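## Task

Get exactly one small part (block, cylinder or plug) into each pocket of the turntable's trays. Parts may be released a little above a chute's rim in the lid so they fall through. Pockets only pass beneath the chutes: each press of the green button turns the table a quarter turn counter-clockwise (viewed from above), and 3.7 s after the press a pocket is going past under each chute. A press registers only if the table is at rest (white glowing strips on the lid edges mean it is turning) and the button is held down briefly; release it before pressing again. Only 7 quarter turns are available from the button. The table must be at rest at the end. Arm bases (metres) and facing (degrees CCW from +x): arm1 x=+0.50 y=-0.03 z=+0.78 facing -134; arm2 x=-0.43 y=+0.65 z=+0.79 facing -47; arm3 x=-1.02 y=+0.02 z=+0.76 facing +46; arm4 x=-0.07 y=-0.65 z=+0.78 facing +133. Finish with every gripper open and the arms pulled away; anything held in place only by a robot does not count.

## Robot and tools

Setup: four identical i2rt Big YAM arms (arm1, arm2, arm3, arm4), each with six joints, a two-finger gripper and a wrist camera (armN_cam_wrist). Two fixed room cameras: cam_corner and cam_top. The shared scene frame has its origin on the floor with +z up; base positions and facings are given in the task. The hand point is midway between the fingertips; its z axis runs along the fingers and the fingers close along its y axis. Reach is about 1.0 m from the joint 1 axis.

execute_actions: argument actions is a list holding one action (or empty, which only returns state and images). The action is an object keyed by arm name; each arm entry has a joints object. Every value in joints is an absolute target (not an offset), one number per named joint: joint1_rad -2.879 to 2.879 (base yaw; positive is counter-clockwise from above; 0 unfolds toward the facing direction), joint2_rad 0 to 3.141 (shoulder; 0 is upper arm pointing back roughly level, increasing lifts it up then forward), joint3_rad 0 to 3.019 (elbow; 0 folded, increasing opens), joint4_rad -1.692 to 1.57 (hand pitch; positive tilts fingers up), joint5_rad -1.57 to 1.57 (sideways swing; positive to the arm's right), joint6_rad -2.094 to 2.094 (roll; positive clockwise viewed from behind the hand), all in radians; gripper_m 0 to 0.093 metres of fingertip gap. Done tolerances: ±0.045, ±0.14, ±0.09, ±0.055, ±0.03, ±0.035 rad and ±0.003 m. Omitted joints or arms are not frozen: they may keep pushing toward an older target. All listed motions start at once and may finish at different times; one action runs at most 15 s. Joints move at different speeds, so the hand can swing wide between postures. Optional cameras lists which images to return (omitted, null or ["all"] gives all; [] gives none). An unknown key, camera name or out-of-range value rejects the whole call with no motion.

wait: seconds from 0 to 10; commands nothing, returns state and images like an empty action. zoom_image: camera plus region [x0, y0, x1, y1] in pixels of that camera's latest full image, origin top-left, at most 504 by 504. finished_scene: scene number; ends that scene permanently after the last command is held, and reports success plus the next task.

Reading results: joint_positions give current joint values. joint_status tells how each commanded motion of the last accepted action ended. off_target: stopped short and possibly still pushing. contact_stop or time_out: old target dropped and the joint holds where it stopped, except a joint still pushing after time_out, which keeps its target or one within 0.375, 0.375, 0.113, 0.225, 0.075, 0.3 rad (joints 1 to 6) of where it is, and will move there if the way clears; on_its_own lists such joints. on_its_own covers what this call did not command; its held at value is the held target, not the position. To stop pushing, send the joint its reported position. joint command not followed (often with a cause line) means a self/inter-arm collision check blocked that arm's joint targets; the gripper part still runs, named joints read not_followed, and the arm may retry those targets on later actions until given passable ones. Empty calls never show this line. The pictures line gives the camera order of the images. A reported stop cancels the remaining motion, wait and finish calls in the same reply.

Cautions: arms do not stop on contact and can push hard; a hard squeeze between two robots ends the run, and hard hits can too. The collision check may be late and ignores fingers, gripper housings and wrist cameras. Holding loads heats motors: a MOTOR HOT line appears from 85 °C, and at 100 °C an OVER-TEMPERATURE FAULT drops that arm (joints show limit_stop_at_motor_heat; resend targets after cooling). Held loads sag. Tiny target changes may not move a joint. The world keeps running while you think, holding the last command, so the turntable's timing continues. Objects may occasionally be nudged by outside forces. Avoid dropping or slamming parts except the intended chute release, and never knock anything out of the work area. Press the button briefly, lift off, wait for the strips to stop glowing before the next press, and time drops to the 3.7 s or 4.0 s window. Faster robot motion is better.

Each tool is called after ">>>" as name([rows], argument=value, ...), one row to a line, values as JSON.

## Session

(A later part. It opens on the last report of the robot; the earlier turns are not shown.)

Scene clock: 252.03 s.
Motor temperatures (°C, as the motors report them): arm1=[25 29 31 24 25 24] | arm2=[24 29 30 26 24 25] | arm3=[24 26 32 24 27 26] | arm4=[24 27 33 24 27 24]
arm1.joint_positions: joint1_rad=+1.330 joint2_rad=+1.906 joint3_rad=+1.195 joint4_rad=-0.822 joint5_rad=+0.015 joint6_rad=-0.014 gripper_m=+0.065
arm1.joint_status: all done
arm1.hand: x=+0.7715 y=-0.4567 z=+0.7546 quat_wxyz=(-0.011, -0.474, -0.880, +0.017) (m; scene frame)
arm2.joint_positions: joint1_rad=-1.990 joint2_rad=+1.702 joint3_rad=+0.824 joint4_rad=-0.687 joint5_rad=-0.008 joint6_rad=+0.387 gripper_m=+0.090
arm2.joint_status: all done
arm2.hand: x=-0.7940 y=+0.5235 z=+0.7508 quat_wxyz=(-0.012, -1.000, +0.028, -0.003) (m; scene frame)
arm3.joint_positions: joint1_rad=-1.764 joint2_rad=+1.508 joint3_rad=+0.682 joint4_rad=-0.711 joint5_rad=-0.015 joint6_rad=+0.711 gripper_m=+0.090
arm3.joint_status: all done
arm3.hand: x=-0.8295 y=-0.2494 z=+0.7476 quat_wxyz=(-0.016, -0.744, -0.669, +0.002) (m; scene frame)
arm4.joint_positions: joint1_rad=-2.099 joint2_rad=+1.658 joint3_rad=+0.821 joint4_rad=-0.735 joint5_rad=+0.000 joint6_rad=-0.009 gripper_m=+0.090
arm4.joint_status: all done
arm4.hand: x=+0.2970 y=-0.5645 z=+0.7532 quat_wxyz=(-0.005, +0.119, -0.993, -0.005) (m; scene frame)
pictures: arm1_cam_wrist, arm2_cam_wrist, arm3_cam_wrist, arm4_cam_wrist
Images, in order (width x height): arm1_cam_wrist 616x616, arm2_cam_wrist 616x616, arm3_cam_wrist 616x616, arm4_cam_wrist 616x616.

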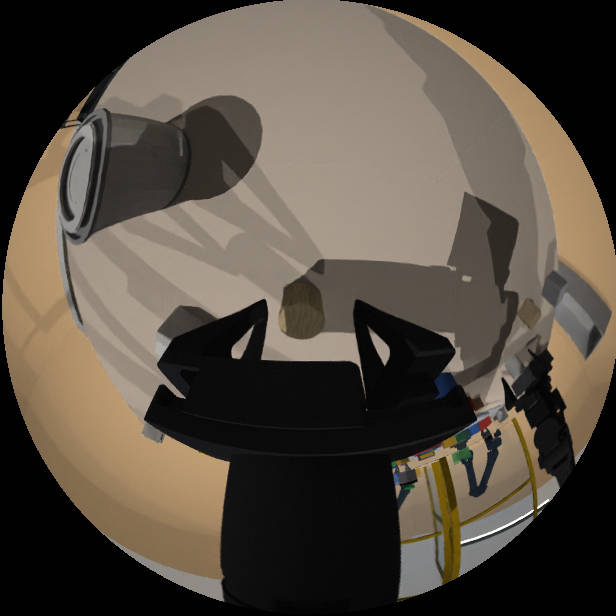

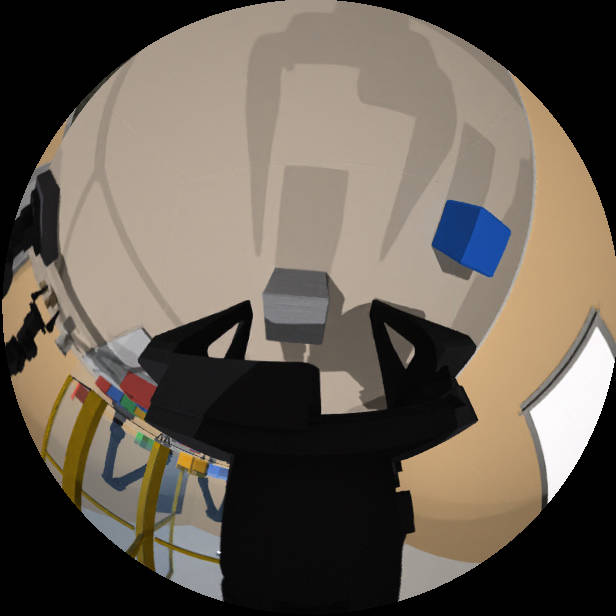

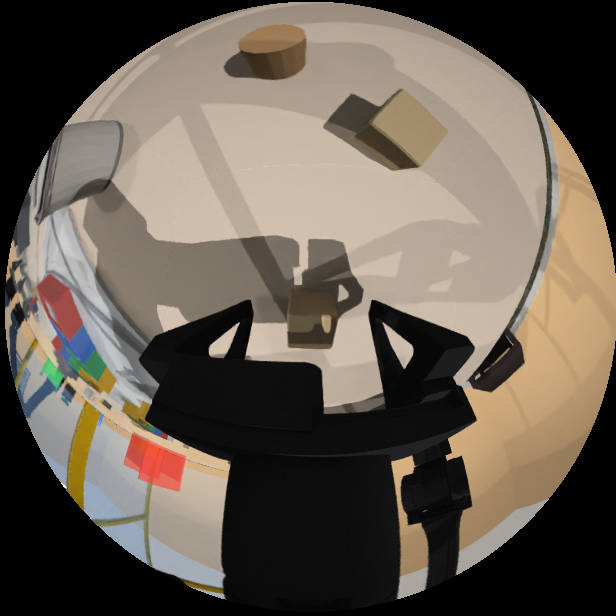

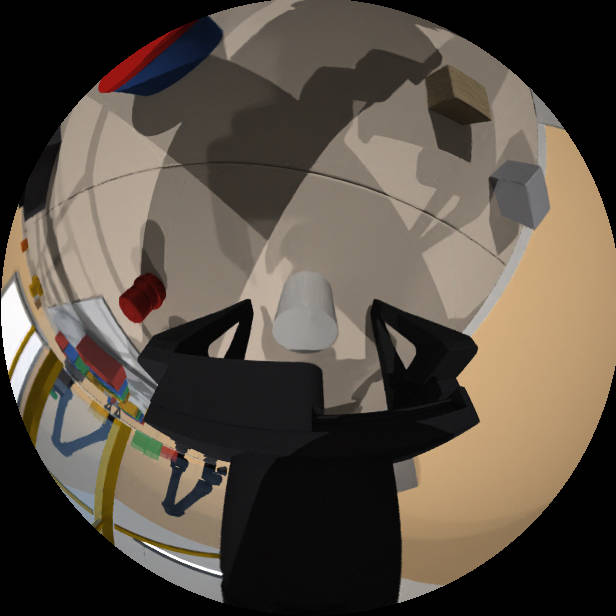

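>>> execute_actions([
  {"arm1":{"joints":{"gripper_m":0.018}},"arm2":{"joints":{"gripper_m":0.028}},"arm3":{"joints":{"gripper_m":0.018}},"arm4":{"joints":{"gripper_m":0.024}}},
], cameras=[])

>>> execute_actions([
  {"arm1":{"joints":{"joint2_rad":0.85,"joint3_rad":0.93,"joint4_rad":-1.62}},"arm2":{"joints":{"joint2_rad":0.85,"joint3_rad":0.93,"joint4_rad":-1.62,"joint6_rad":0}},"arm3":{"joints":{"joint2_rad":0.85,"joint3_rad":0.93,"joint4_rad":-1.62}},"arm4":{"joints":{"joint2_rad":0.85,"joint3_rad":0.93,"joint4_rad":-1.62}}},
], cameras=[])

>>> execute_actions([
  {"arm1":{"joints":{"joint1_rad":-0.755,"joint6_rad":-0.47}},"arm2":{"joints":{"joint1_rad":-0.49}},"arm3":{"joints":{"joint1_rad":-1.05,"joint6_rad":-0.52}},"arm4":{"joints":{"joint1_rad":-0.445}}},
], cameras=[])

>>> execute_actions([
  {"arm1":{"joints":{"joint2_rad":1.4,"joint3_rad":1.36,"joint4_rad":-1.39}},"arm2":{"joints":{"joint2_rad":1.5,"joint3_rad":1.35,"joint4_rad":-0.95}},"arm3":{"joints":{"joint2_rad":1.38,"joint3_rad":1.31,"joint4_rad":-1.245}},"arm4":{"joints":{"joint2_rad":1.33,"joint3_rad":1.235,"joint4_rad":-1.05}}},
], cameras=[])

>>> execute_actions([
  {"arm1":{"joints":{"joint2_rad":1.52,"joint3_rad":1.32}},"arm2":{"joints":{"joint2_rad":1.65}},"arm3":{"joints":{"joint2_rad":1.5}},"arm4":{"joints":{"joint2_rad":1.46}}},
], cameras=["arm1_cam_wrist","arm2_cam_wrist","arm3_cam_wrist","arm4_cam_wrist"])

Scene clock: 273.00 s.
Motor temperatures (°C, as the motors report them): arm1=[25 30 31 24 25 24] | arm2=[24 29 30 26 24 25] | arm3=[24 27 31 24 27 26] | arm4=[24 28 33 24 27 24]
arm1.joint_positions: joint1_rad=+1.330 joint2_rad=+1.906 joint3_rad=+1.195 joint4_rad=-0.822 joint5_rad=+0.015 joint6_rad=-0.014 gripper_m=+0.031
arm1.joint_status: gripper_m off_target (ended at +0.031, target +0.018)
arm1.hand: x=+0.7715 y=-0.4567 z=+0.7546 quat_wxyz=(-0.011, -0.474, -0.880, +0.017) (m; scene frame)
arm2.joint_positions: joint1_rad=-1.990 joint2_rad=+1.702 joint3_rad=+0.824 joint4_rad=-0.685 joint5_rad=-0.009 joint6_rad=+0.388 gripper_m=+0.039
arm2.joint_status: gripper_m off_target (ended at +0.039, target +0.028)
arm2.hand: x=-0.7943 y=+0.5232 z=+0.7508 quat_wxyz=(-0.013, -1.000, +0.028, -0.002) (m; scene frame)
arm3.joint_positions: joint1_rad=-1.764 joint2_rad=+1.508 joint3_rad=+0.682 joint4_rad=-0.711 joint5_rad=-0.015 joint6_rad=+0.711 gripper_m=+0.032
arm3.joint_status: gripper_m off_target (ended at +0.032, target +0.018)
arm3.hand: x=-0.8295 y=-0.2494 z=+0.7476 quat_wxyz=(-0.016, -0.744, -0.669, +0.002) (m; scene frame)
arm4.joint_positions: joint1_rad=-2.099 joint2_rad=+1.658 joint3_rad=+0.821 joint4_rad=-0.735 joint5_rad=+0.000 joint6_rad=-0.009 gripper_m=+0.039
arm4.joint_status: gripper_m off_target (ended at +0.039, target +0.024)
arm4.hand: x=+0.2970 y=-0.5645 z=+0.7532 quat_wxyz=(-0.005, +0.119, -0.993, -0.005) (m; scene frame)
pictures: none
No camera images: the call's "cameras" was empty. Leave "cameras" out to get every camera's image.

Scene clock: 274.50 s.
Motor temperatures (°C, as the motors report them): arm1=[25 30 31 24 25 24] | arm2=[24 29 30 26 24 25] | arm3=[24 27 31 24 27 26] | arm4=[24 28 33 24 27 24]
arm1.joint_positions: joint1_rad=+1.330 joint2_rad=+0.847 joint3_rad=+0.925 joint4_rad=-1.611 joint5_rad=+0.015 joint6_rad=-0.014 gripper_m=+0.031
arm1.joint_status: all done
arm1.hand: x=+0.6129 y=-0.2064 z=+1.0278 quat_wxyz=(-0.011, -0.474, -0.880, +0.017) (m; scene frame)
arm2.joint_positions: joint1_rad=-1.990 joint2_rad=+0.849 joint3_rad=+0.889 joint4_rad=-1.605 joint5_rad=-0.009 joint6_rad=+0.014 gripper_m=+0.039
arm2.joint_status: all done
arm2.hand: x=-0.6270 y=+0.5854 z=+1.0229 quat_wxyz=(-0.012, -0.987, -0.158, -0.001) (m; scene frame)
arm3.joint_positions: joint1_rad=-1.764 joint2_rad=+0.850 joint3_rad=+0.912 joint4_rad=-1.610 joint5_rad=-0.015 joint6_rad=+0.711 gripper_m=+0.032
arm3.joint_status: all done
arm3.hand: x=-0.8962 y=-0.1463 z=+0.9996 quat_wxyz=(-0.010, -0.744, -0.668, +0.001) (m; scene frame)
arm4.joint_positions: joint1_rad=-2.099 joint2_rad=+0.846 joint3_rad=+0.886 joint4_rad=-1.607 joint5_rad=+0.000 joint6_rad=-0.009 gripper_m=+0.039
arm4.joint_status: all done
arm4.hand: x=+0.1251 y=-0.6068 z=+1.0074 quat_wxyz=(-0.007, +0.119, -0.993, -0.005) (m; scene frame)
pictures: none
No camera images: the call's "cameras" was empty. Leave "cameras" out to get every camera's image.

Scene clock: 276.53 s.
Motor temperatures (°C, as the motors report them): arm1=[25 30 31 24 25 24] | arm2=[24 29 31 26 24 25] | arm3=[24 27 32 24 27 26] | arm4=[24 27 33 24 27 24]
arm1.joint_positions: joint1_rad=-0.744 joint2_rad=+0.847 joint3_rad=+0.925 joint4_rad=-1.611 joint5_rad=+0.015 joint6_rad=-0.454 gripper_m=+0.031
arm1.joint_status: all done
arm1.hand: x=+0.2892 y=-0.0368 z=+1.0293 quat_wxyz=(+0.012, -0.966, -0.256, +0.020) (m; scene frame)
arm2.joint_positions: joint1_rad=-0.500 joint2_rad=+0.849 joint3_rad=+0.889 joint4_rad=-1.605 joint5_rad=-0.010 joint6_rad=+0.012 gripper_m=+0.039
arm2.joint_status: all done
arm2.hand: x=-0.3809 y=+0.4545 z=+1.0266 quat_wxyz=(-0.012, -0.618, -0.786, +0.001) (m; scene frame)
arm3.joint_positions: joint1_rad=-1.053 joint2_rad=+0.850 joint3_rad=+0.912 joint4_rad=-1.610 joint5_rad=-0.015 joint6_rad=-0.510 gripper_m=+0.032
arm3.joint_status: all done
arm3.hand: x=-0.8136 y=-0.0261 z=+0.9977 quat_wxyz=(-0.006, +0.127, -0.992, +0.000) (m; scene frame)
arm4.joint_positions: joint1_rad=-0.455 joint2_rad=+0.847 joint3_rad=+0.886 joint4_rad=-1.607 joint5_rad=-0.001 joint6_rad=-0.009 gripper_m=+0.039
arm4.joint_status: all done
arm4.hand: x=-0.1342 y=-0.4575 z=+1.0063 quat_wxyz=(-0.008, +0.808, -0.589, -0.001) (m; scene frame)
pictures: none
No camera images: the call's "cameras" was empty. Leave "cameras" out to get every camera's image.

Scene clock: 278.00 s.
Motor temperatures (°C, as the motors report them): arm1=[25 29 31 24 25 24] | arm2=[24 29 31 26 24 25] | arm3=[24 27 32 24 27 26] | arm4=[24 27 34 24 27 24]
arm1.joint_positions: joint1_rad=-0.744 joint2_rad=+1.411 joint3_rad=+1.312 joint4_rad=-1.395 joint5_rad=+0.015 joint6_rad=-0.455 gripper_m=+0.031
arm1.joint_status: all done
arm1.hand: x=+0.0742 y=-0.0509 z=+1.0192 quat_wxyz=(+0.015, -0.966, -0.257, +0.038) (m; scene frame)
arm2.joint_positions: joint1_rad=-0.500 joint2_rad=+1.520 joint3_rad=+1.301 joint4_rad=-0.974 joint5_rad=-0.010 joint6_rad=+0.012 gripper_m=+0.039
arm2.joint_status: all done
arm2.hand: x=-0.2993 y=+0.1362 z=+1.0034 quat_wxyz=(-0.159, -0.605, -0.771, +0.114) (m; scene frame)
arm3.joint_positions: joint1_rad=-1.053 joint2_rad=+1.384 joint3_rad=+1.261 joint4_rad=-1.256 joint5_rad=-0.015 joint6_rad=-0.511 gripper_m=+0.032
arm3.joint_status: all done
arm3.hand: x=-0.5868 y=-0.0856 z=+0.9846 quat_wxyz=(-0.085, +0.128, -0.988, +0.032) (m; scene frame)
arm4.joint_positions: joint1_rad=-0.455 joint2_rad=+1.347 joint3_rad=+1.188 joint4_rad=-1.070 joint5_rad=-0.001 joint6_rad=-0.009 gripper_m=+0.039
arm4.joint_status: all done
arm4.hand: x=-0.2112 y=-0.2097 z=+1.0028 quat_wxyz=(-0.108, +0.796, -0.579, -0.136) (m; scene frame)
pictures: none
No camera images: the call's "cameras" was empty. Leave "cameras" out to get every camera's image.

Scene clock: 279.03 s.
Motor temperatures (°C, as the motors report them): arm1=[25 29 32 24 25 24] | arm2=[24 29 31 26 24 25] | arm3=[24 27 32 24 27 26] | arm4=[24 27 34 24 27 24]
arm1.joint_positions: joint1_rad=-0.744 joint2_rad=+1.529 joint3_rad=+1.312 joint4_rad=-1.395 joint5_rad=+0.015 joint6_rad=-0.455 gripper_m=+0.031
arm1.joint_status: all done
arm1.hand: x=+0.0648 y=-0.0516 z=+0.9710 quat_wxyz=(+0.004, -0.966, -0.257, -0.019) (m; scene frame)
arm2.joint_positions: joint1_rad=-0.500 joint2_rad=+1.668 joint3_rad=+1.301 joint4_rad=-0.969 joint5_rad=-0.010 joint6_rad=+0.012 gripper_m=+0.039
arm2.joint_status: all done
arm2.hand: x=-0.2972 y=+0.1293 z=+0.9271 quat_wxyz=(-0.103, -0.613, -0.780, +0.070) (m; scene frame)
arm3.joint_positions: joint1_rad=-1.053 joint2_rad=+1.501 joint3_rad=+1.264 joint4_rad=-1.255 joint5_rad=-0.015 joint6_rad=-0.511 gripper_m=+0.032
arm3.joint_status: all done
arm3.hand: x=-0.5782 y=-0.0883 z=+0.9355 quat_wxyz=(-0.032, +0.128, -0.991, +0.010) (m; scene frame)
arm4.joint_positions: joint1_rad=-0.455 joint2_rad=+1.479 joint3_rad=+1.188 joint4_rad=-1.067 joint5_rad=-0.001 joint6_rad=-0.009 gripper_m=+0.039
arm4.joint_status: all done
arm4.hand: x=-0.2133 y=-0.2005 z=+0.9439 quat_wxyz=(-0.070, +0.804, -0.585, -0.085) (m; scene frame)
pictures: arm1_cam_wrist, arm2_cam_wrist, arm3_cam_wrist, arm4_cam_wrist
Images, in order (width x height): arm1_cam_wrist 616x616, arm2_cam_wrist 616x616, arm3_cam_wrist 616x616, arm4_cam_wrist 616x616.

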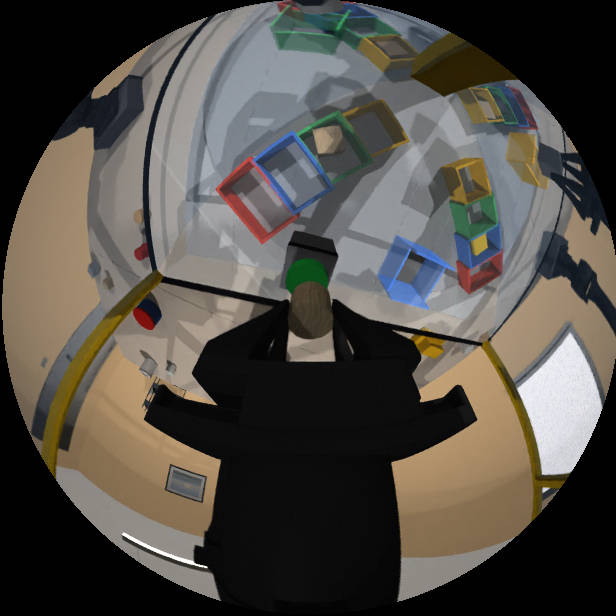

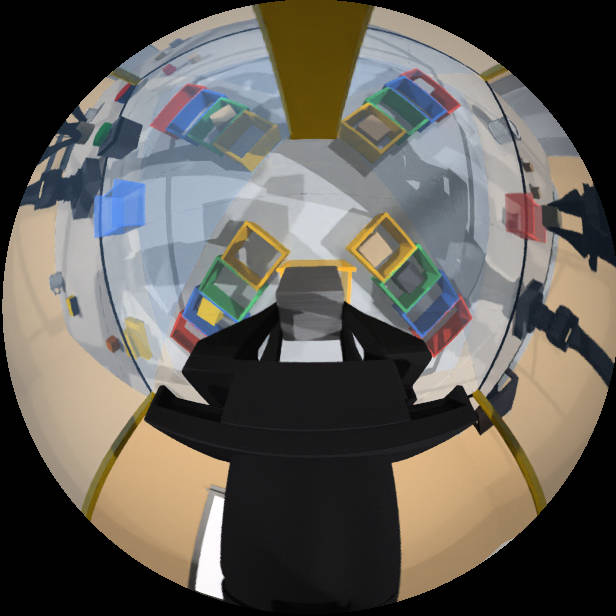

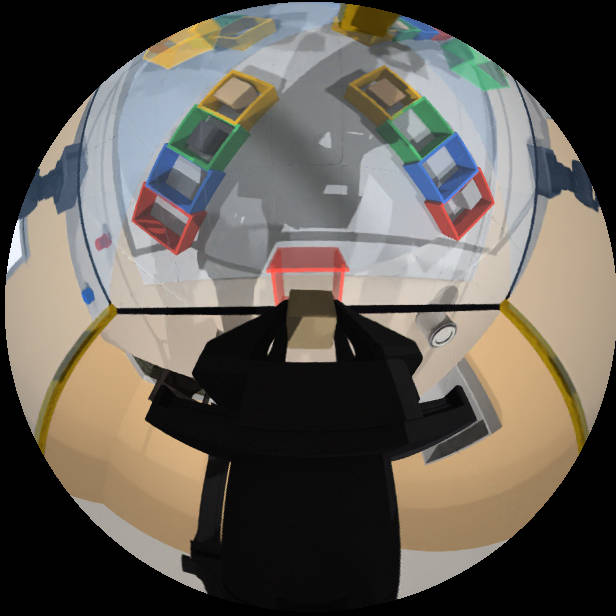

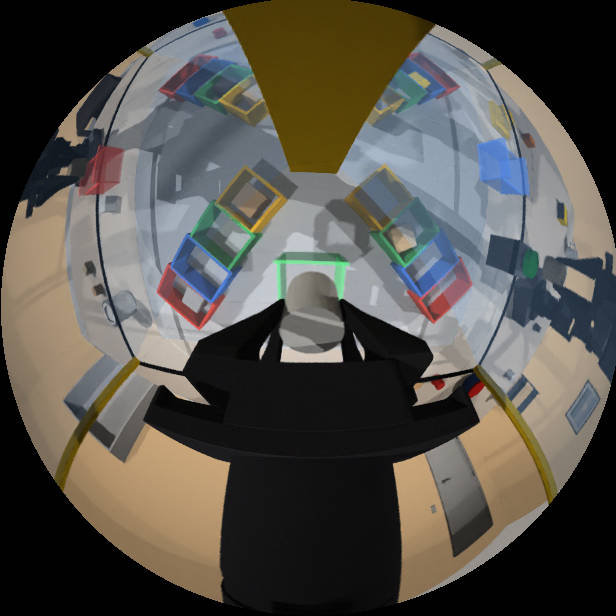

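>>> execute_actions([
  {"arm2":{"joints":{"joint1_rad":-0.523}}},
], cameras=[])

>>> execute_actions([
  {"arm1":{"joints":{"joint2_rad":1.63}}},
], cameras=[])

>>> execute_actions([
  {"arm1":{"joints":{"joint3_rad":1.52,"joint4_rad":-1.345}}},
], cameras=[])

>>> execute_actions([
  {"arm1":{"joints":{"joint1_rad":-0.99,"joint2_rad":1.72}}},
], cameras=[])

>>> wait(seconds=0.8)

>>> execute_actions([
  {"arm1":{"joints":{"gripper_m":0.09}},"arm2":{"joints":{"gripper_m":0.09}},"arm3":{"joints":{"gripper_m":0.09}},"arm4":{"joints":{"gripper_m":0.09}}},
], cameras=[])

>>> execute_actions([
  {"arm1":{"joints":{"joint2_rad":0.85,"joint3_rad":0.93,"joint4_rad":-1.62,"joint6_rad":0}},"arm2":{"joints":{"joint2_rad":0.85,"joint3_rad":0.96,"joint4_rad":-1.5}},"arm3":{"joints":{"joint2_rad":0.85,"joint3_rad":0.96,"joint4_rad":-1.62,"joint6_rad":0}},"arm4":{"joints":{"joint2_rad":0.85,"joint3_rad":0.98,"joint4_rad":-1.62}}},
], cameras=[])

>>> execute_actions([
  {"arm1":{"joints":{"joint1_rad":1.54}},"arm2":{"joints":{"joint1_rad":-2.32}},"arm3":{"joints":{"joint1_rad":-2.07}},"arm4":{"joints":{"joint1_rad":-1.755}}},
], cameras=[])

>>> execute_actions([
  {"arm1":{"joints":{"joint2_rad":1.76,"joint3_rad":1.26,"joint4_rad":-1.03}},"arm2":{"joints":{"joint2_rad":1.6,"joint4_rad":-0.92}},"arm3":{"joints":{"joint2_rad":1.52,"joint4_rad":-0.97}},"arm4":{"joints":{"joint2_rad":1.54,"joint4_rad":-0.97}}},
], cameras=["arm1_cam_wrist","arm2_cam_wrist","arm3_cam_wrist","arm4_cam_wrist","cam_top"])

Scene clock: 306.13 s.
Motor temperatures (°C, as the motors report them): arm1=[25 29 32 24 25 24] | arm2=[24 30 34 26 24 25] | arm3=[24 27 35 24 27 26] | arm4=[24 28 37 24 27 24]
arm1.joint_positions: joint1_rad=-0.744 joint2_rad=+1.529 joint3_rad=+1.312 joint4_rad=-1.395 joint5_rad=+0.015 joint6_rad=-0.455 gripper_m=+0.031
arm1.joint_status: not commanded
arm1.hand: x=+0.0648 y=-0.0516 z=+0.9710 quat_wxyz=(+0.004, -0.966, -0.257, -0.019) (m; scene frame)
arm2.joint_positions: joint1_rad=-0.511 joint2_rad=+1.668 joint3_rad=+1.301 joint4_rad=-0.969 joint5_rad=-0.010 joint6_rad=+0.012 gripper_m=+0.039
arm2.joint_status: all done
arm2.hand: x=-0.3028 y=+0.1279 z=+0.9271 quat_wxyz=(-0.102, -0.617, -0.777, +0.071) (m; scene frame)
arm3.joint_positions: joint1_rad=-1.053 joint2_rad=+1.501 joint3_rad=+1.264 joint4_rad=-1.255 joint5_rad=-0.015 joint6_rad=-0.511 gripper_m=+0.032
arm3.joint_status: not commanded
arm3.hand: x=-0.5782 y=-0.0883 z=+0.9355 quat_wxyz=(-0.032, +0.128, -0.991, +0.010) (m; scene frame)
arm4.joint_positions: joint1_rad=-0.455 joint2_rad=+1.479 joint3_rad=+1.188 joint4_rad=-1.067 joint5_rad=-0.001 joint6_rad=-0.009 gripper_m=+0.039
arm4.joint_status: not commanded
arm4.hand: x=-0.2133 y=-0.2005 z=+0.9439 quat_wxyz=(-0.070, +0.804, -0.585, -0.085) (m; scene frame)
pictures: none
No camera images: the call's "cameras" was empty. Leave "cameras" out to get every camera's image.

Scene clock: 306.93 s.
Motor temperatures (°C, as the motors report them): arm1=[25 29 32 24 25 24] | arm2=[24 30 34 26 24 25] | arm3=[24 27 35 24 27 26] | arm4=[24 28 37 24 27 24]
arm1.joint_positions: joint1_rad=-0.744 joint2_rad=+1.597 joint3_rad=+1.320 joint4_rad=-1.402 joint5_rad=+0.017 joint6_rad=-0.455 gripper_m=+0.031
arm1.joint_status: all done
arm1.hand: x=+0.0611 y=-0.0515 z=+0.9454 quat_wxyz=(-0.002, -0.965, -0.257, -0.052) (m; scene frame)
arm2.joint_positions: joint1_rad=-0.511 joint2_rad=+1.668 joint3_rad=+1.301 joint4_rad=-0.969 joint5_rad=-0.010 joint6_rad=+0.012 gripper_m=+0.039
arm2.joint_status: not commanded
arm2.hand: x=-0.3028 y=+0.1279 z=+0.9271 quat_wxyz=(-0.102, -0.617, -0.777, +0.071) (m; scene frame)
arm3.joint_positions: joint1_rad=-1.053 joint2_rad=+1.501 joint3_rad=+1.264 joint4_rad=-1.255 joint5_rad=-0.015 joint6_rad=-0.511 gripper_m=+0.032
arm3.joint_status: not commanded
arm3.hand: x=-0.5782 y=-0.0883 z=+0.9355 quat_wxyz=(-0.032, +0.128, -0.991, +0.010) (m; scene frame)
arm4.joint_positions: joint1_rad=-0.455 joint2_rad=+1.479 joint3_rad=+1.188 joint4_rad=-1.067 joint5_rad=-0.001 joint6_rad=-0.009 gripper_m=+0.039
arm4.joint_status: not commanded
arm4.hand: x=-0.2133 y=-0.2005 z=+0.9439 quat_wxyz=(-0.070, +0.804, -0.585, -0.085) (m; scene frame)
pictures: none
No camera images: the call's "cameras" was empty. Leave "cameras" out to get every camera's image.

Scene clock: 307.87 s.
Motor temperatures (°C, as the motors report them): arm1=[25 29 32 24 25 24] | arm2=[24 30 34 26 24 25] | arm3=[24 27 35 24 27 26] | arm4=[24 28 37 24 27 24]
arm1.joint_positions: joint1_rad=-0.744 joint2_rad=+1.622 joint3_rad=+1.485 joint4_rad=-1.353 joint5_rad=+0.017 joint6_rad=-0.455 gripper_m=+0.031
arm1.joint_status: all done
arm1.hand: x=-0.0055 y=-0.0558 z=+0.9954 quat_wxyz=(+0.017, -0.966, -0.256, +0.040) (m; scene frame)
arm2.joint_positions: joint1_rad=-0.511 joint2_rad=+1.668 joint3_rad=+1.301 joint4_rad=-0.969 joint5_rad=-0.010 joint6_rad=+0.012 gripper_m=+0.039
arm2.joint_status: not commanded
arm2.hand: x=-0.3028 y=+0.1279 z=+0.9271 quat_wxyz=(-0.102, -0.617, -0.777, +0.071) (m; scene frame)
arm3.joint_positions: joint1_rad=-1.053 joint2_rad=+1.501 joint3_rad=+1.264 joint4_rad=-1.255 joint5_rad=-0.015 joint6_rad=-0.511 gripper_m=+0.032
arm3.joint_status: not commanded
arm3.hand: x=-0.5782 y=-0.0883 z=+0.9355 quat_wxyz=(-0.032, +0.128, -0.991, +0.010) (m; scene frame)
arm4.joint_positions: joint1_rad=-0.455 joint2_rad=+1.479 joint3_rad=+1.188 joint4_rad=-1.067 joint5_rad=-0.001 joint6_rad=-0.009 gripper_m=+0.039
arm4.joint_status: not commanded
arm4.hand: x=-0.2133 y=-0.2005 z=+0.9439 quat_wxyz=(-0.070, +0.804, -0.585, -0.085) (m; scene frame)
pictures: none
No camera images: the call's "cameras" was empty. Leave "cameras" out to get every camera's image.

Scene clock: 309.07 s.
Motor temperatures (°C, as the motors report them): arm1=[25 29 32 24 25 24] | arm2=[24 30 34 26 24 25] | arm3=[24 27 35 24 27 26] | arm4=[24 28 37 24 27 24]
arm1.joint_positions: joint1_rad=-1.002 joint2_rad=+1.728 joint3_rad=+1.485 joint4_rad=-1.353 joint5_rad=+0.016 joint6_rad=-0.456 gripper_m=+0.031
arm1.joint_status: all done
arm1.hand: x=-0.0021 y=+0.0748 z=+0.9433 quat_wxyz=(+0.004, -0.991, -0.132, -0.012) (m; scene frame)
arm2.joint_positions: joint1_rad=-0.511 joint2_rad=+1.668 joint3_rad=+1.301 joint4_rad=-0.969 joint5_rad=-0.010 joint6_rad=+0.012 gripper_m=+0.039
arm2.joint_status: not commanded
arm2.hand: x=-0.3028 y=+0.1279 z=+0.9271 quat_wxyz=(-0.102, -0.617, -0.777, +0.071) (m; scene frame)
arm3.joint_positions: joint1_rad=-1.053 joint2_rad=+1.501 joint3_rad=+1.264 joint4_rad=-1.255 joint5_rad=-0.015 joint6_rad=-0.511 gripper_m=+0.032
arm3.joint_status: not commanded
arm3.hand: x=-0.5782 y=-0.0883 z=+0.9355 quat_wxyz=(-0.032, +0.128, -0.991, +0.010) (m; scene frame)
arm4.joint_positions: joint1_rad=-0.455 joint2_rad=+1.479 joint3_rad=+1.188 joint4_rad=-1.067 joint5_rad=-0.001 joint6_rad=-0.009 gripper_m=+0.039
arm4.joint_status: not commanded
arm4.hand: x=-0.2133 y=-0.2005 z=+0.9439 quat_wxyz=(-0.070, +0.804, -0.585, -0.085) (m; scene frame)
pictures: none
No camera images: the call's "cameras" was empty. Leave "cameras" out to get every camera's image.

Scene clock: 309.87 s.
Motor temperatures (°C, as the motors report them): arm1=[25 30 32 24 25 24] | arm2=[24 30 34 26 24 25] | arm3=[24 27 35 24 27 26] | arm4=[24 28 37 24 27 24]
arm1.joint_positions: joint1_rad=-1.002 joint2_rad=+1.728 joint3_rad=+1.485 joint4_rad=-1.353 joint5_rad=+0.016 joint6_rad=-0.456 gripper_m=+0.031
arm1.joint_status: all done
arm1.hand: x=-0.0021 y=+0.0748 z=+0.9433 quat_wxyz=(+0.004, -0.991, -0.132, -0.012) (m; scene frame)
arm2.joint_positions: joint1_rad=-0.511 joint2_rad=+1.668 joint3_rad=+1.301 joint4_rad=-0.969 joint5_rad=-0.010 joint6_rad=+0.012 gripper_m=+0.039
arm2.joint_status: not commanded
arm2.hand: x=-0.3028 y=+0.1279 z=+0.9271 quat_wxyz=(-0.102, -0.617, -0.777, +0.071) (m; scene frame)
arm3.joint_positions: joint1_rad=-1.053 joint2_rad=+1.501 joint3_rad=+1.264 joint4_rad=-1.255 joint5_rad=-0.015 joint6_rad=-0.511 gripper_m=+0.032
arm3.joint_status: not commanded
arm3.hand: x=-0.5782 y=-0.0883 z=+0.9355 quat_wxyz=(-0.032, +0.128, -0.991, +0.010) (m; scene frame)
arm4.joint_positions: joint1_rad=-0.455 joint2_rad=+1.479 joint3_rad=+1.188 joint4_rad=-1.067 joint5_rad=-0.001 joint6_rad=-0.009 gripper_m=+0.039
arm4.joint_status: not commanded
arm4.hand: x=-0.2133 y=-0.2005 z=+0.9439 quat_wxyz=(-0.070, +0.804, -0.585, -0.085) (m; scene frame)
wait: 0.80 s; at rest by 0.27 s
pictures: arm1_cam_wrist, arm2_cam_wrist, arm3_cam_wrist, arm4_cam_wrist, cam_corner, cam_top
Images, in order (width x height): arm1_cam_wrist 616x616, arm2_cam_wrist 616x616, arm3_cam_wrist 616x616, arm4_cam_wrist 616x616, cam_corner 672x504, cam_top 672x504.

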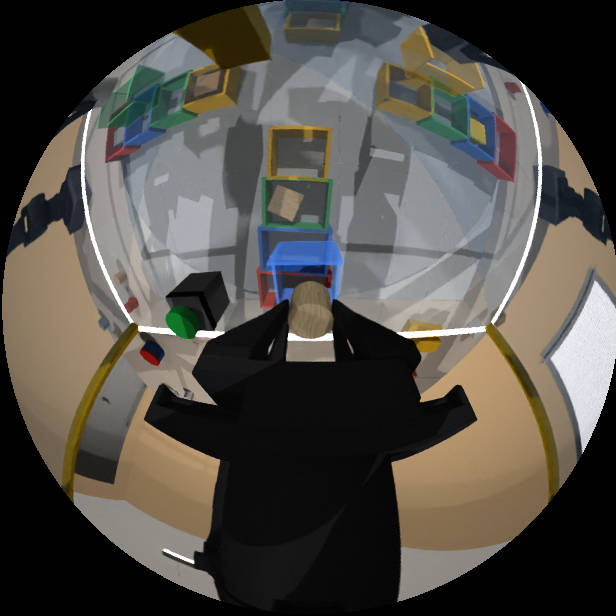

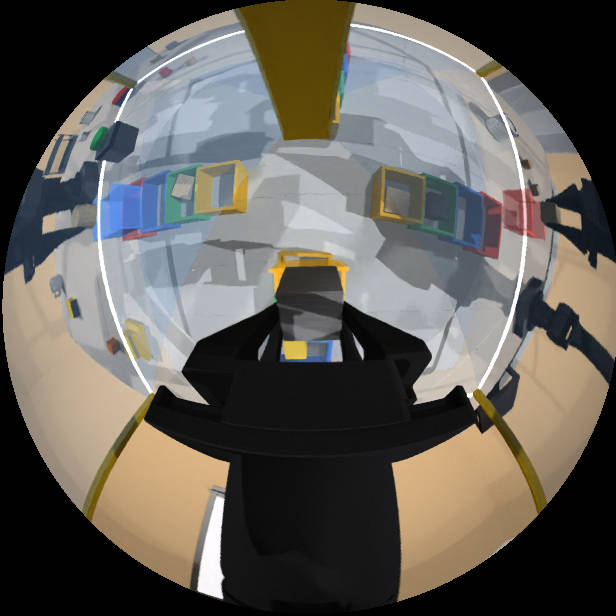

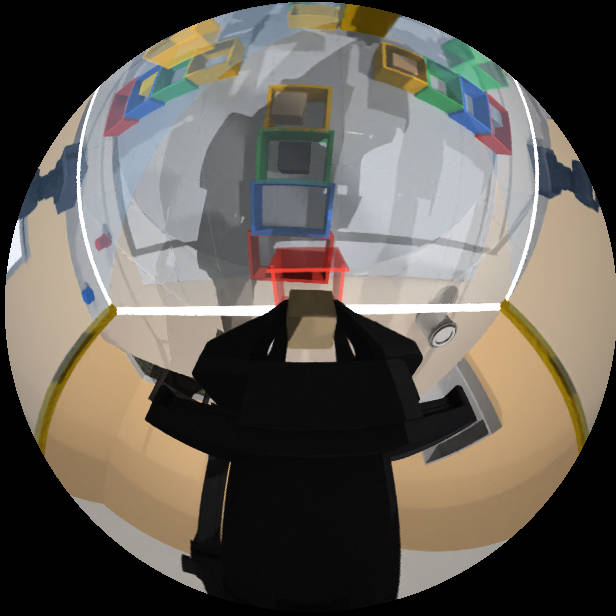

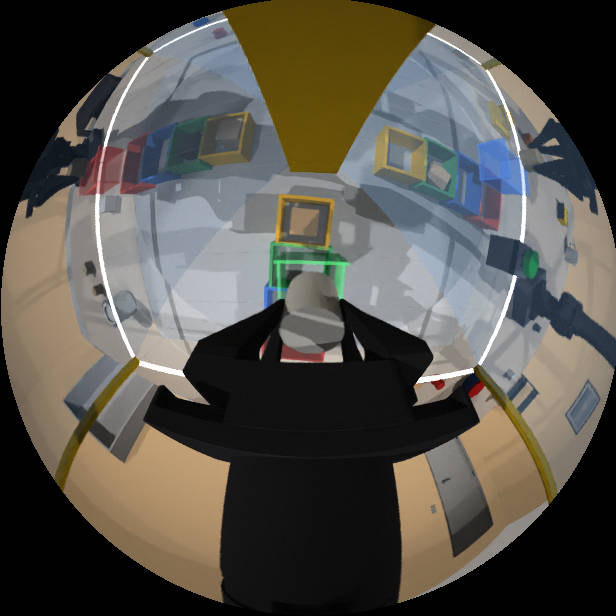

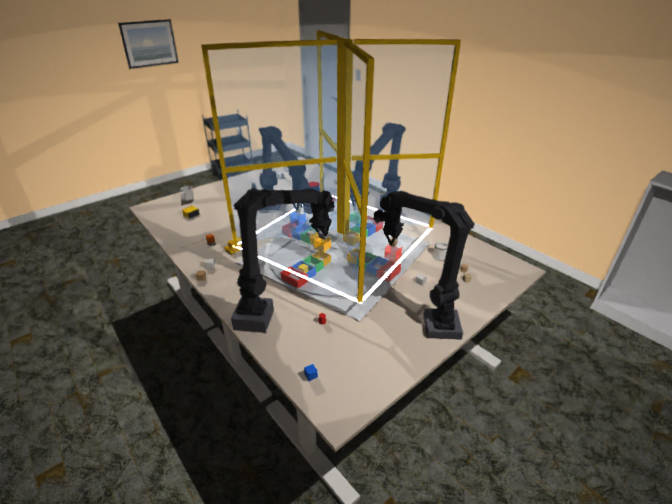

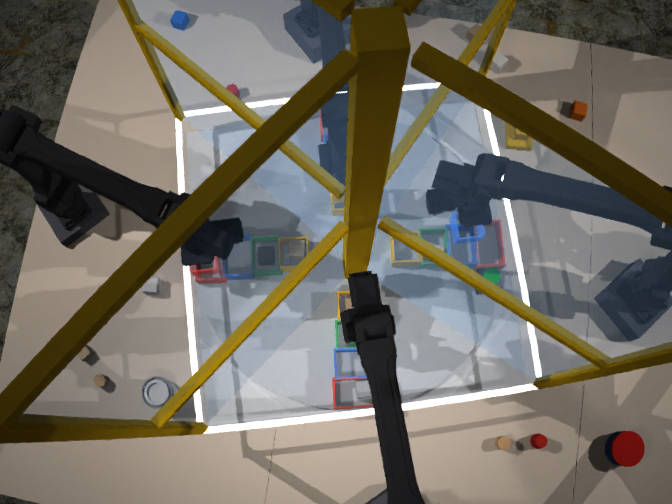

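Scene clock: 310.53 s.
Motor temperatures (°C, as the motors report them): arm1=[25 30 33 24 25 24] | arm2=[24 30 34 26 24 25] | arm3=[24 27 35 24 27 26] | arm4=[24 28 37 24 27 24]
arm1.joint_positions: joint1_rad=-1.002 joint2_rad=+1.728 joint3_rad=+1.485 joint4_rad=-1.353 joint5_rad=+0.016 joint6_rad=-0.456 gripper_m=+0.090
arm1.joint_status: all done
arm1.hand: x=-0.0021 y=+0.0748 z=+0.9433 quat_wxyz=(+0.004, -0.991, -0.132, -0.012) (m; scene frame)
arm2.joint_positions: joint1_rad=-0.511 joint2_rad=+1.659 joint3_rad=+1.301 joint4_rad=-0.969 joint5_rad=-0.010 joint6_rad=+0.012 gripper_m=+0.090
arm2.joint_status: all done
arm2.hand: x=-0.3028 y=+0.1278 z=+0.9319 quat_wxyz=(-0.106, -0.617, -0.777, +0.074) (m; scene frame)
arm3.joint_positions: joint1_rad=-1.053 joint2_rad=+1.501 joint3_rad=+1.264 joint4_rad=-1.255 joint5_rad=-0.015 joint6_rad=-0.511 gripper_m=+0.090
arm3.joint_status: all done
arm3.hand: x=-0.5782 y=-0.0883 z=+0.9355 quat_wxyz=(-0.032, +0.128, -0.991, +0.010) (m; scene frame)
arm4.joint_positions: joint1_rad=-0.455 joint2_rad=+1.479 joint3_rad=+1.188 joint4_rad=-1.067 joint5_rad=-0.001 joint6_rad=-0.009 gripper_m=+0.090
arm4.joint_status: all done
arm4.hand: x=-0.2133 y=-0.2005 z=+0.9439 quat_wxyz=(-0.070, +0.804, -0.585, -0.085) (m; scene frame)
pictures: none
No camera images: the call's "cameras" was empty. Leave "cameras" out to get every camera's image.

Scene clock: 312.07 s.
Motor temperatures (°C, as the motors report them): arm1=[25 29 32 24 25 24] | arm2=[24 30 34 26 24 25] | arm3=[24 27 35 24 27 26] | arm4=[24 28 37 24 27 24]
arm1.joint_positions: joint1_rad=-1.002 joint2_rad=+0.845 joint3_rad=+0.934 joint4_rad=-1.614 joint5_rad=+0.016 joint6_rad=-0.016 gripper_m=+0.090
arm1.joint_status: all done
arm1.hand: x=+0.2929 y=+0.0176 z=+1.0328 quat_wxyz=(+0.010, -0.996, +0.088, +0.024) (m; scene frame)
arm2.joint_positions: joint1_rad=-0.511 joint2_rad=+0.839 joint3_rad=+0.973 joint4_rad=-1.486 joint5_rad=-0.010 joint6_rad=+0.012 gripper_m=+0.090
arm2.joint_status: all done
arm2.hand: x=-0.3724 y=+0.4100 z=+1.0672 quat_wxyz=(-0.097, -0.617, -0.778, +0.067) (m; scene frame)
arm3.joint_positions: joint1_rad=-1.053 joint2_rad=+0.846 joint3_rad=+0.969 joint4_rad=-1.613 joint5_rad=-0.015 joint6_rad=-0.010 gripper_m=+0.090
arm3.joint_status: all done
arm3.hand: x=-0.8029 y=-0.0286 z=+1.0206 quat_wxyz=(-0.035, -0.122, -0.992, +0.002) (m; scene frame)
arm4.joint_positions: joint1_rad=-0.455 joint2_rad=+0.846 joint3_rad=+0.971 joint4_rad=-1.609 joint5_rad=-0.001 joint6_rad=-0.009 gripper_m=+0.090
arm4.joint_status: all done
arm4.hand: x=-0.1398 y=-0.4410 z=+1.0398 quat_wxyz=(-0.033, +0.807, -0.588, -0.035) (m; scene frame)
pictures: none
No camera images: the call's "cameras" was empty. Leave "cameras" out to get every camera's image.

Scene clock: 314.33 s.
Motor temperatures (°C, as the motors report them): arm1=[25 29 32 24 25 24] | arm2=[24 30 34 26 24 25] | arm3=[24 27 35 24 27 26] | arm4=[24 28 37 24 27 24]
arm1.joint_positions: joint1_rad=+1.529 joint2_rad=+0.845 joint3_rad=+0.934 joint4_rad=-1.614 joint5_rad=+0.015 joint6_rad=-0.014 gripper_m=+0.090
arm1.joint_status: all done
arm1.hand: x=+0.6469 y=-0.1811 z=+1.0313 quat_wxyz=(-0.016, -0.384, -0.923, +0.017) (m; scene frame)
arm2.joint_positions: joint1_rad=-2.310 joint2_rad=+0.843 joint3_rad=+0.973 joint4_rad=-1.486 joint5_rad=-0.008 joint6_rad=+0.011 gripper_m=+0.090
arm2.joint_status: all done
arm2.hand: x=-0.6853 y=+0.6501 z=+1.0605 quat_wxyz=(-0.012, -0.995, +0.000, +0.104) (m; scene frame)
arm3.joint_positions: joint1_rad=-2.067 joint2_rad=+0.846 joint3_rad=+0.969 joint4_rad=-1.613 joint5_rad=-0.015 joint6_rad=-0.009 gripper_m=+0.090
arm3.joint_status: all done
arm3.hand: x=-0.9494 y=-0.1847 z=+1.0235 quat_wxyz=(-0.034, -0.589, -0.807, +0.025) (m; scene frame)
arm4.joint_positions: joint1_rad=-1.745 joint2_rad=+0.847 joint3_rad=+0.971 joint4_rad=-1.609 joint5_rad=+0.000 joint6_rad=-0.009 gripper_m=+0.090
arm4.joint_status: all done
arm4.hand: x=+0.1117 y=-0.5313 z=+1.0410 quat_wxyz=(-0.047, +0.291, -0.955, -0.016) (m; scene frame)
pictures: none
No camera images: the call's "cameras" was empty. Leave "cameras" out to get every camera's image.

Scene clock: 315.93 s.
Motor temperatures (°C, as the motors report them): arm1=[25 29 32 24 25 24] | arm2=[24 30 34 26 24 25] | arm3=[24 27 34 24 27 26] | arm4=[24 28 37 24 27 24]
arm1.joint_positions: joint1_rad=+1.529 joint2_rad=+1.771 joint3_rad=+1.250 joint4_rad=-1.041 joint5_rad=+0.015 joint6_rad=-0.014 gripper_m=+0.090
arm1.joint_status: all done
arm1.hand: x=+0.8437 y=-0.3856 z=+0.8356 quat_wxyz=(+0.001, -0.384, -0.923, +0.010) (m; scene frame)
arm2.joint_positions: joint1_rad=-2.310 joint2_rad=+1.597 joint3_rad=+0.965 joint4_rad=-0.936 joint5_rad=-0.008 joint6_rad=+0.011 gripper_m=+0.090
arm2.joint_status: all done
arm2.hand: x=-0.8401 y=+0.6450 z=+0.8274 quat_wxyz=(-0.011, -1.000, +0.000, -0.002) (m; scene frame)
arm3.joint_positions: joint1_rad=-2.067 joint2_rad=+1.513 joint3_rad=+0.964 joint4_rad=-0.981 joint5_rad=-0.015 joint6_rad=-0.009 gripper_m=+0.090
arm3.joint_status: all done
arm3.hand: x=-0.8978 y=-0.3608 z=+0.8307 quat_wxyz=(-0.017, -0.589, -0.808, +0.013) (m; scene frame)
arm4.joint_positions: joint1_rad=-1.745 joint2_rad=+1.553 joint3_rad=+0.971 joint4_rad=-0.985 joint5_rad=+0.000 joint6_rad=-0.009 gripper_m=+0.090
arm4.joint_status: all done
arm4.hand: x=+0.2647 y=-0.4296 z=+0.8366 quat_wxyz=(-0.008, +0.291, -0.957, -0.005) (m; scene frame)
pictures: arm1_cam_wrist, arm2_cam_wrist, arm3_cam_wrist, arm4_cam_wrist, cam_top
Images, in order (width x height): arm1_cam_wrist 616x616, arm2_cam_wrist 616x616, arm3_cam_wrist 616x616, arm4_cam_wrist 616x616, cam_top 672x504.

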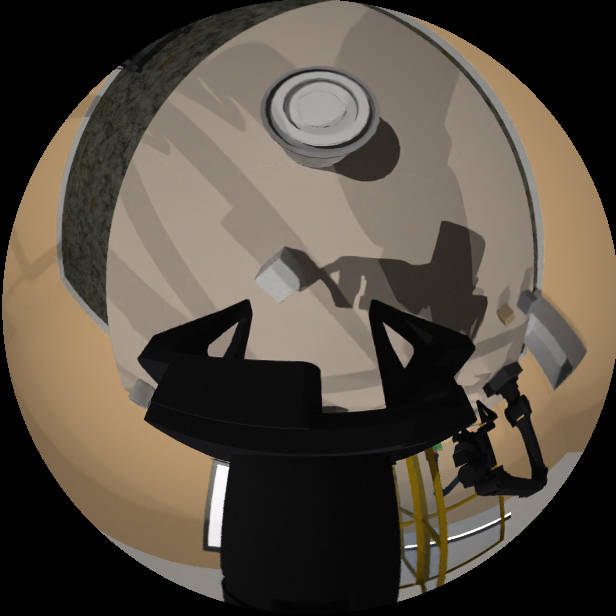

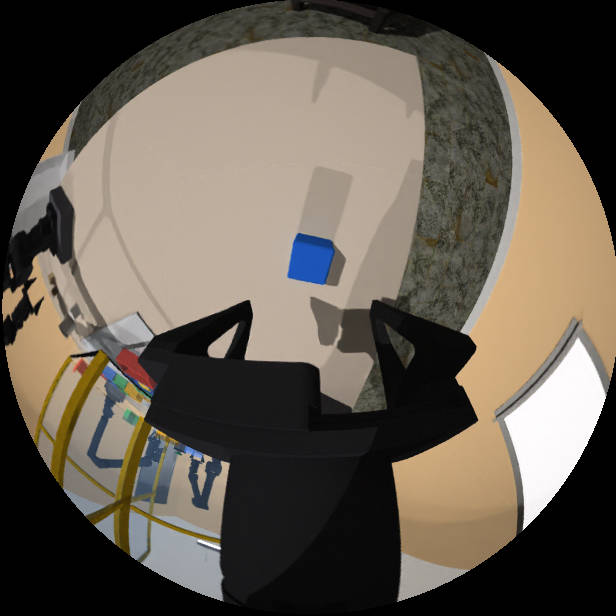

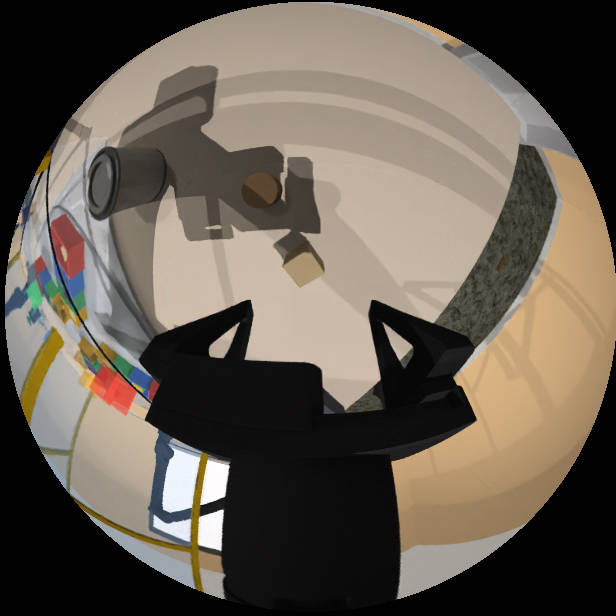

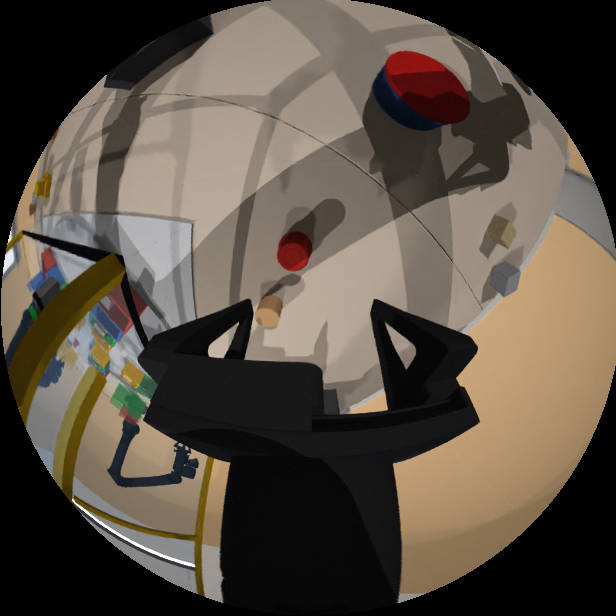

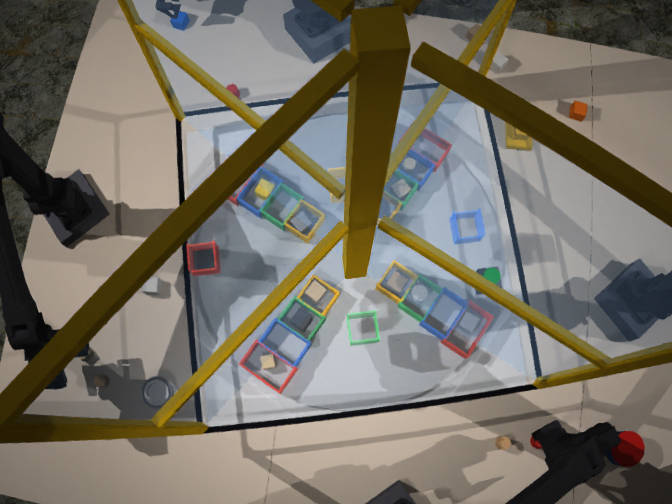

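>>> execute_actions([
  {"arm1":{"joints":{"joint1_rad":1.59,"joint6_rad":-0.74}},"arm2":{"joints":{"joint4_rad":-0.85,"joint6_rad":0.18}},"arm3":{"joints":{"joint1_rad":-2.045,"joint4_rad":-0.9,"joint6_rad":-0.5}},"arm4":{"joints":{"joint1_rad":-1.705,"joint4_rad":-0.87,"gripper_m":0.07}}},
], cameras=[])

>>> execute_actions([
  {"arm1":{"joints":{"joint2_rad":1.88,"joint3_rad":1.18,"joint4_rad":-0.84}},"arm2":{"joints":{"joint2_rad":1.77,"joint3_rad":0.945,"joint4_rad":-0.73}},"arm3":{"joints":{"joint2_rad":1.685,"joint3_rad":0.92,"joint4_rad":-0.75}},"arm4":{"joints":{"joint2_rad":1.73,"joint3_rad":0.97,"joint4_rad":-0.77}}},
], cameras=["arm1_cam_wrist","arm2_cam_wrist","arm3_cam_wrist","arm4_cam_wrist"])

Scene clock: 333.77 s.
Motor temperatures (°C, as the motors report them): arm1=[25 30 32 24 25 24] | arm2=[24 30 32 26 24 25] | arm3=[24 27 33 24 27 26] | arm4=[24 28 35 24 27 24]
arm1.joint_positions: joint1_rad=+1.587 joint2_rad=+1.771 joint3_rad=+1.250 joint4_rad=-1.041 joint5_rad=+0.015 joint6_rad=-0.723 gripper_m=+0.090
arm1.joint_status: all done
arm1.hand: x=+0.8637 y=-0.3654 z=+0.8355 quat_wxyz=(+0.004, -0.011, -1.000, +0.009) (m; scene frame)
arm2.joint_positions: joint1_rad=-2.310 joint2_rad=+1.597 joint3_rad=+0.965 joint4_rad=-0.867 joint5_rad=-0.008 joint6_rad=+0.167 gripper_m=+0.090
arm2.joint_status: all done
arm2.hand: x=-0.8571 y=+0.6449 z=+0.8279 quat_wxyz=(-0.014, -0.996, +0.078, +0.031) (m; scene frame)
arm3.joint_positions: joint1_rad=-2.050 joint2_rad=+1.513 joint3_rad=+0.964 joint4_rad=-0.912 joint5_rad=-0.015 joint6_rad=-0.490 gripper_m=+0.090
arm3.joint_status: all done
arm3.hand: x=-0.8859 y=-0.3748 z=+0.8319 quat_wxyz=(-0.036, -0.371, -0.927, +0.043) (m; scene frame)
arm4.joint_positions: joint1_rad=-1.714 joint2_rad=+1.553 joint3_rad=+0.971 joint4_rad=-0.887 joint5_rad=+0.000 joint6_rad=-0.009 gripper_m=+0.070
arm4.joint_status: all done
arm4.hand: x=+0.2772 y=-0.4052 z=+0.8382 quat_wxyz=(-0.055, +0.306, -0.950, -0.019) (m; scene frame)
pictures: none
No camera images: the call's "cameras" was empty. Leave "cameras" out to get every camera's image.

Scene clock: 334.77 s.
Motor temperatures (°C, as the motors report them): arm1=[25 30 32 24 25 24] | arm2=[24 30 32 26 24 25] | arm3=[24 27 33 24 27 26] | arm4=[24 28 35 24 27 24]
arm1.joint_positions: joint1_rad=+1.587 joint2_rad=+1.890 joint3_rad=+1.174 joint4_rad=-0.852 joint5_rad=+0.015 joint6_rad=-0.724 gripper_m=+0.090
arm1.joint_status: all done
arm1.hand: x=+0.8609 y=-0.3631 z=+0.7555 quat_wxyz=(+0.006, -0.011, -1.000, +0.007) (m; scene frame)
arm2.joint_positions: joint1_rad=-2.310 joint2_rad=+1.774 joint3_rad=+0.947 joint4_rad=-0.745 joint5_rad=-0.008 joint6_rad=+0.167 gripper_m=+0.090
arm2.joint_status: all done
arm2.hand: x=-0.8539 y=+0.6438 z=+0.7519 quat_wxyz=(-0.011, -0.997, +0.078, -0.005) (m; scene frame)
arm3.joint_positions: joint1_rad=-2.050 joint2_rad=+1.686 joint3_rad=+0.920 joint4_rad=-0.761 joint5_rad=-0.015 joint6_rad=-0.490 gripper_m=+0.090
arm3.joint_status: all done
arm3.hand: x=-0.8873 y=-0.3741 z=+0.7519 quat_wxyz=(-0.015, -0.372, -0.928, +0.018) (m; scene frame)
arm4.joint_positions: joint1_rad=-1.714 joint2_rad=+1.750 joint3_rad=+0.957 joint4_rad=-0.784 joint5_rad=+0.000 joint6_rad=-0.009 gripper_m=+0.070
arm4.joint_status: all done
arm4.hand: x=+0.2747 y=-0.4067 z=+0.7555 quat_wxyz=(-0.003, +0.306, -0.952, -0.003) (m; scene frame)
pictures: arm1_cam_wrist, arm2_cam_wrist, arm3_cam_wrist, arm4_cam_wrist
Images, in order (width x height): arm1_cam_wrist 616x616, arm2_cam_wrist 616x616, arm3_cam_wrist 616x616, arm4_cam_wrist 616x616.

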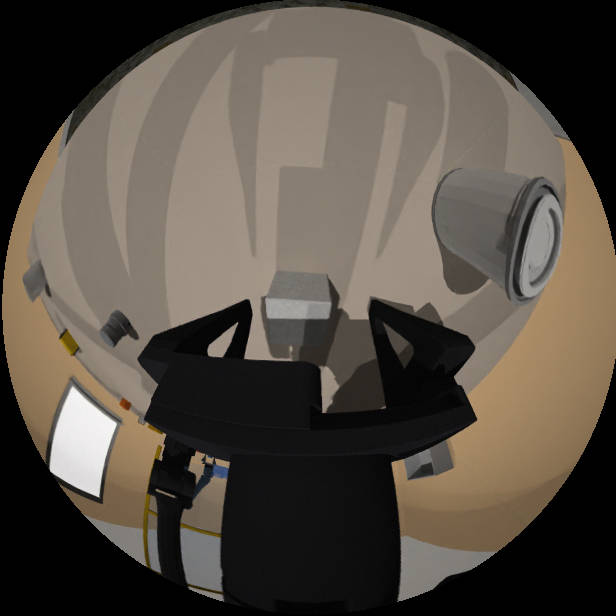

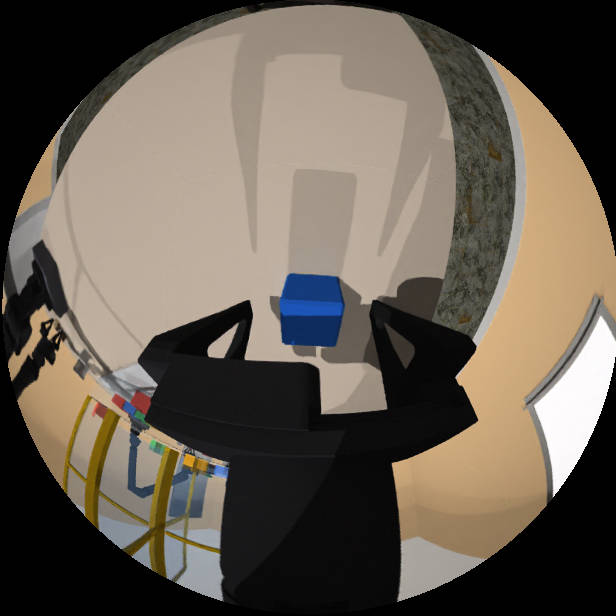

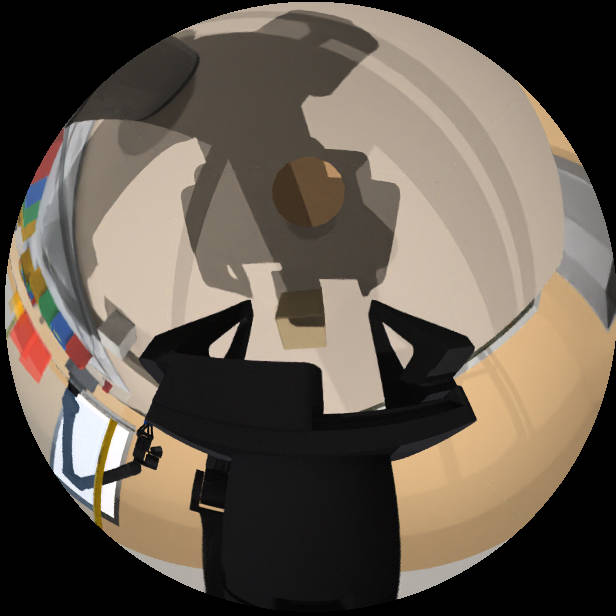

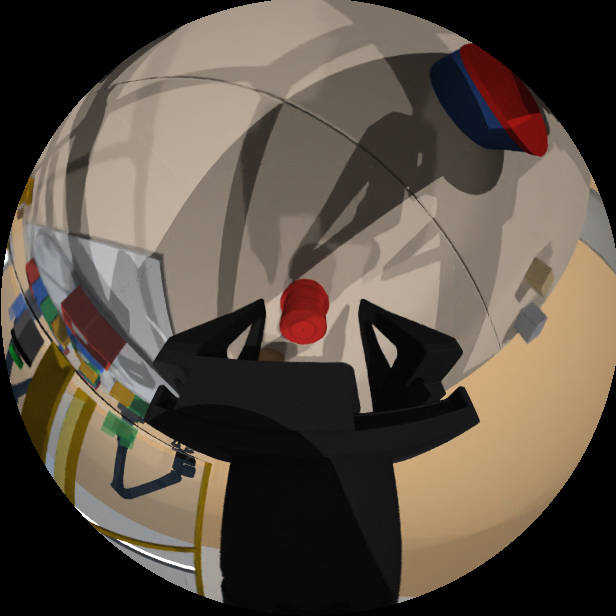

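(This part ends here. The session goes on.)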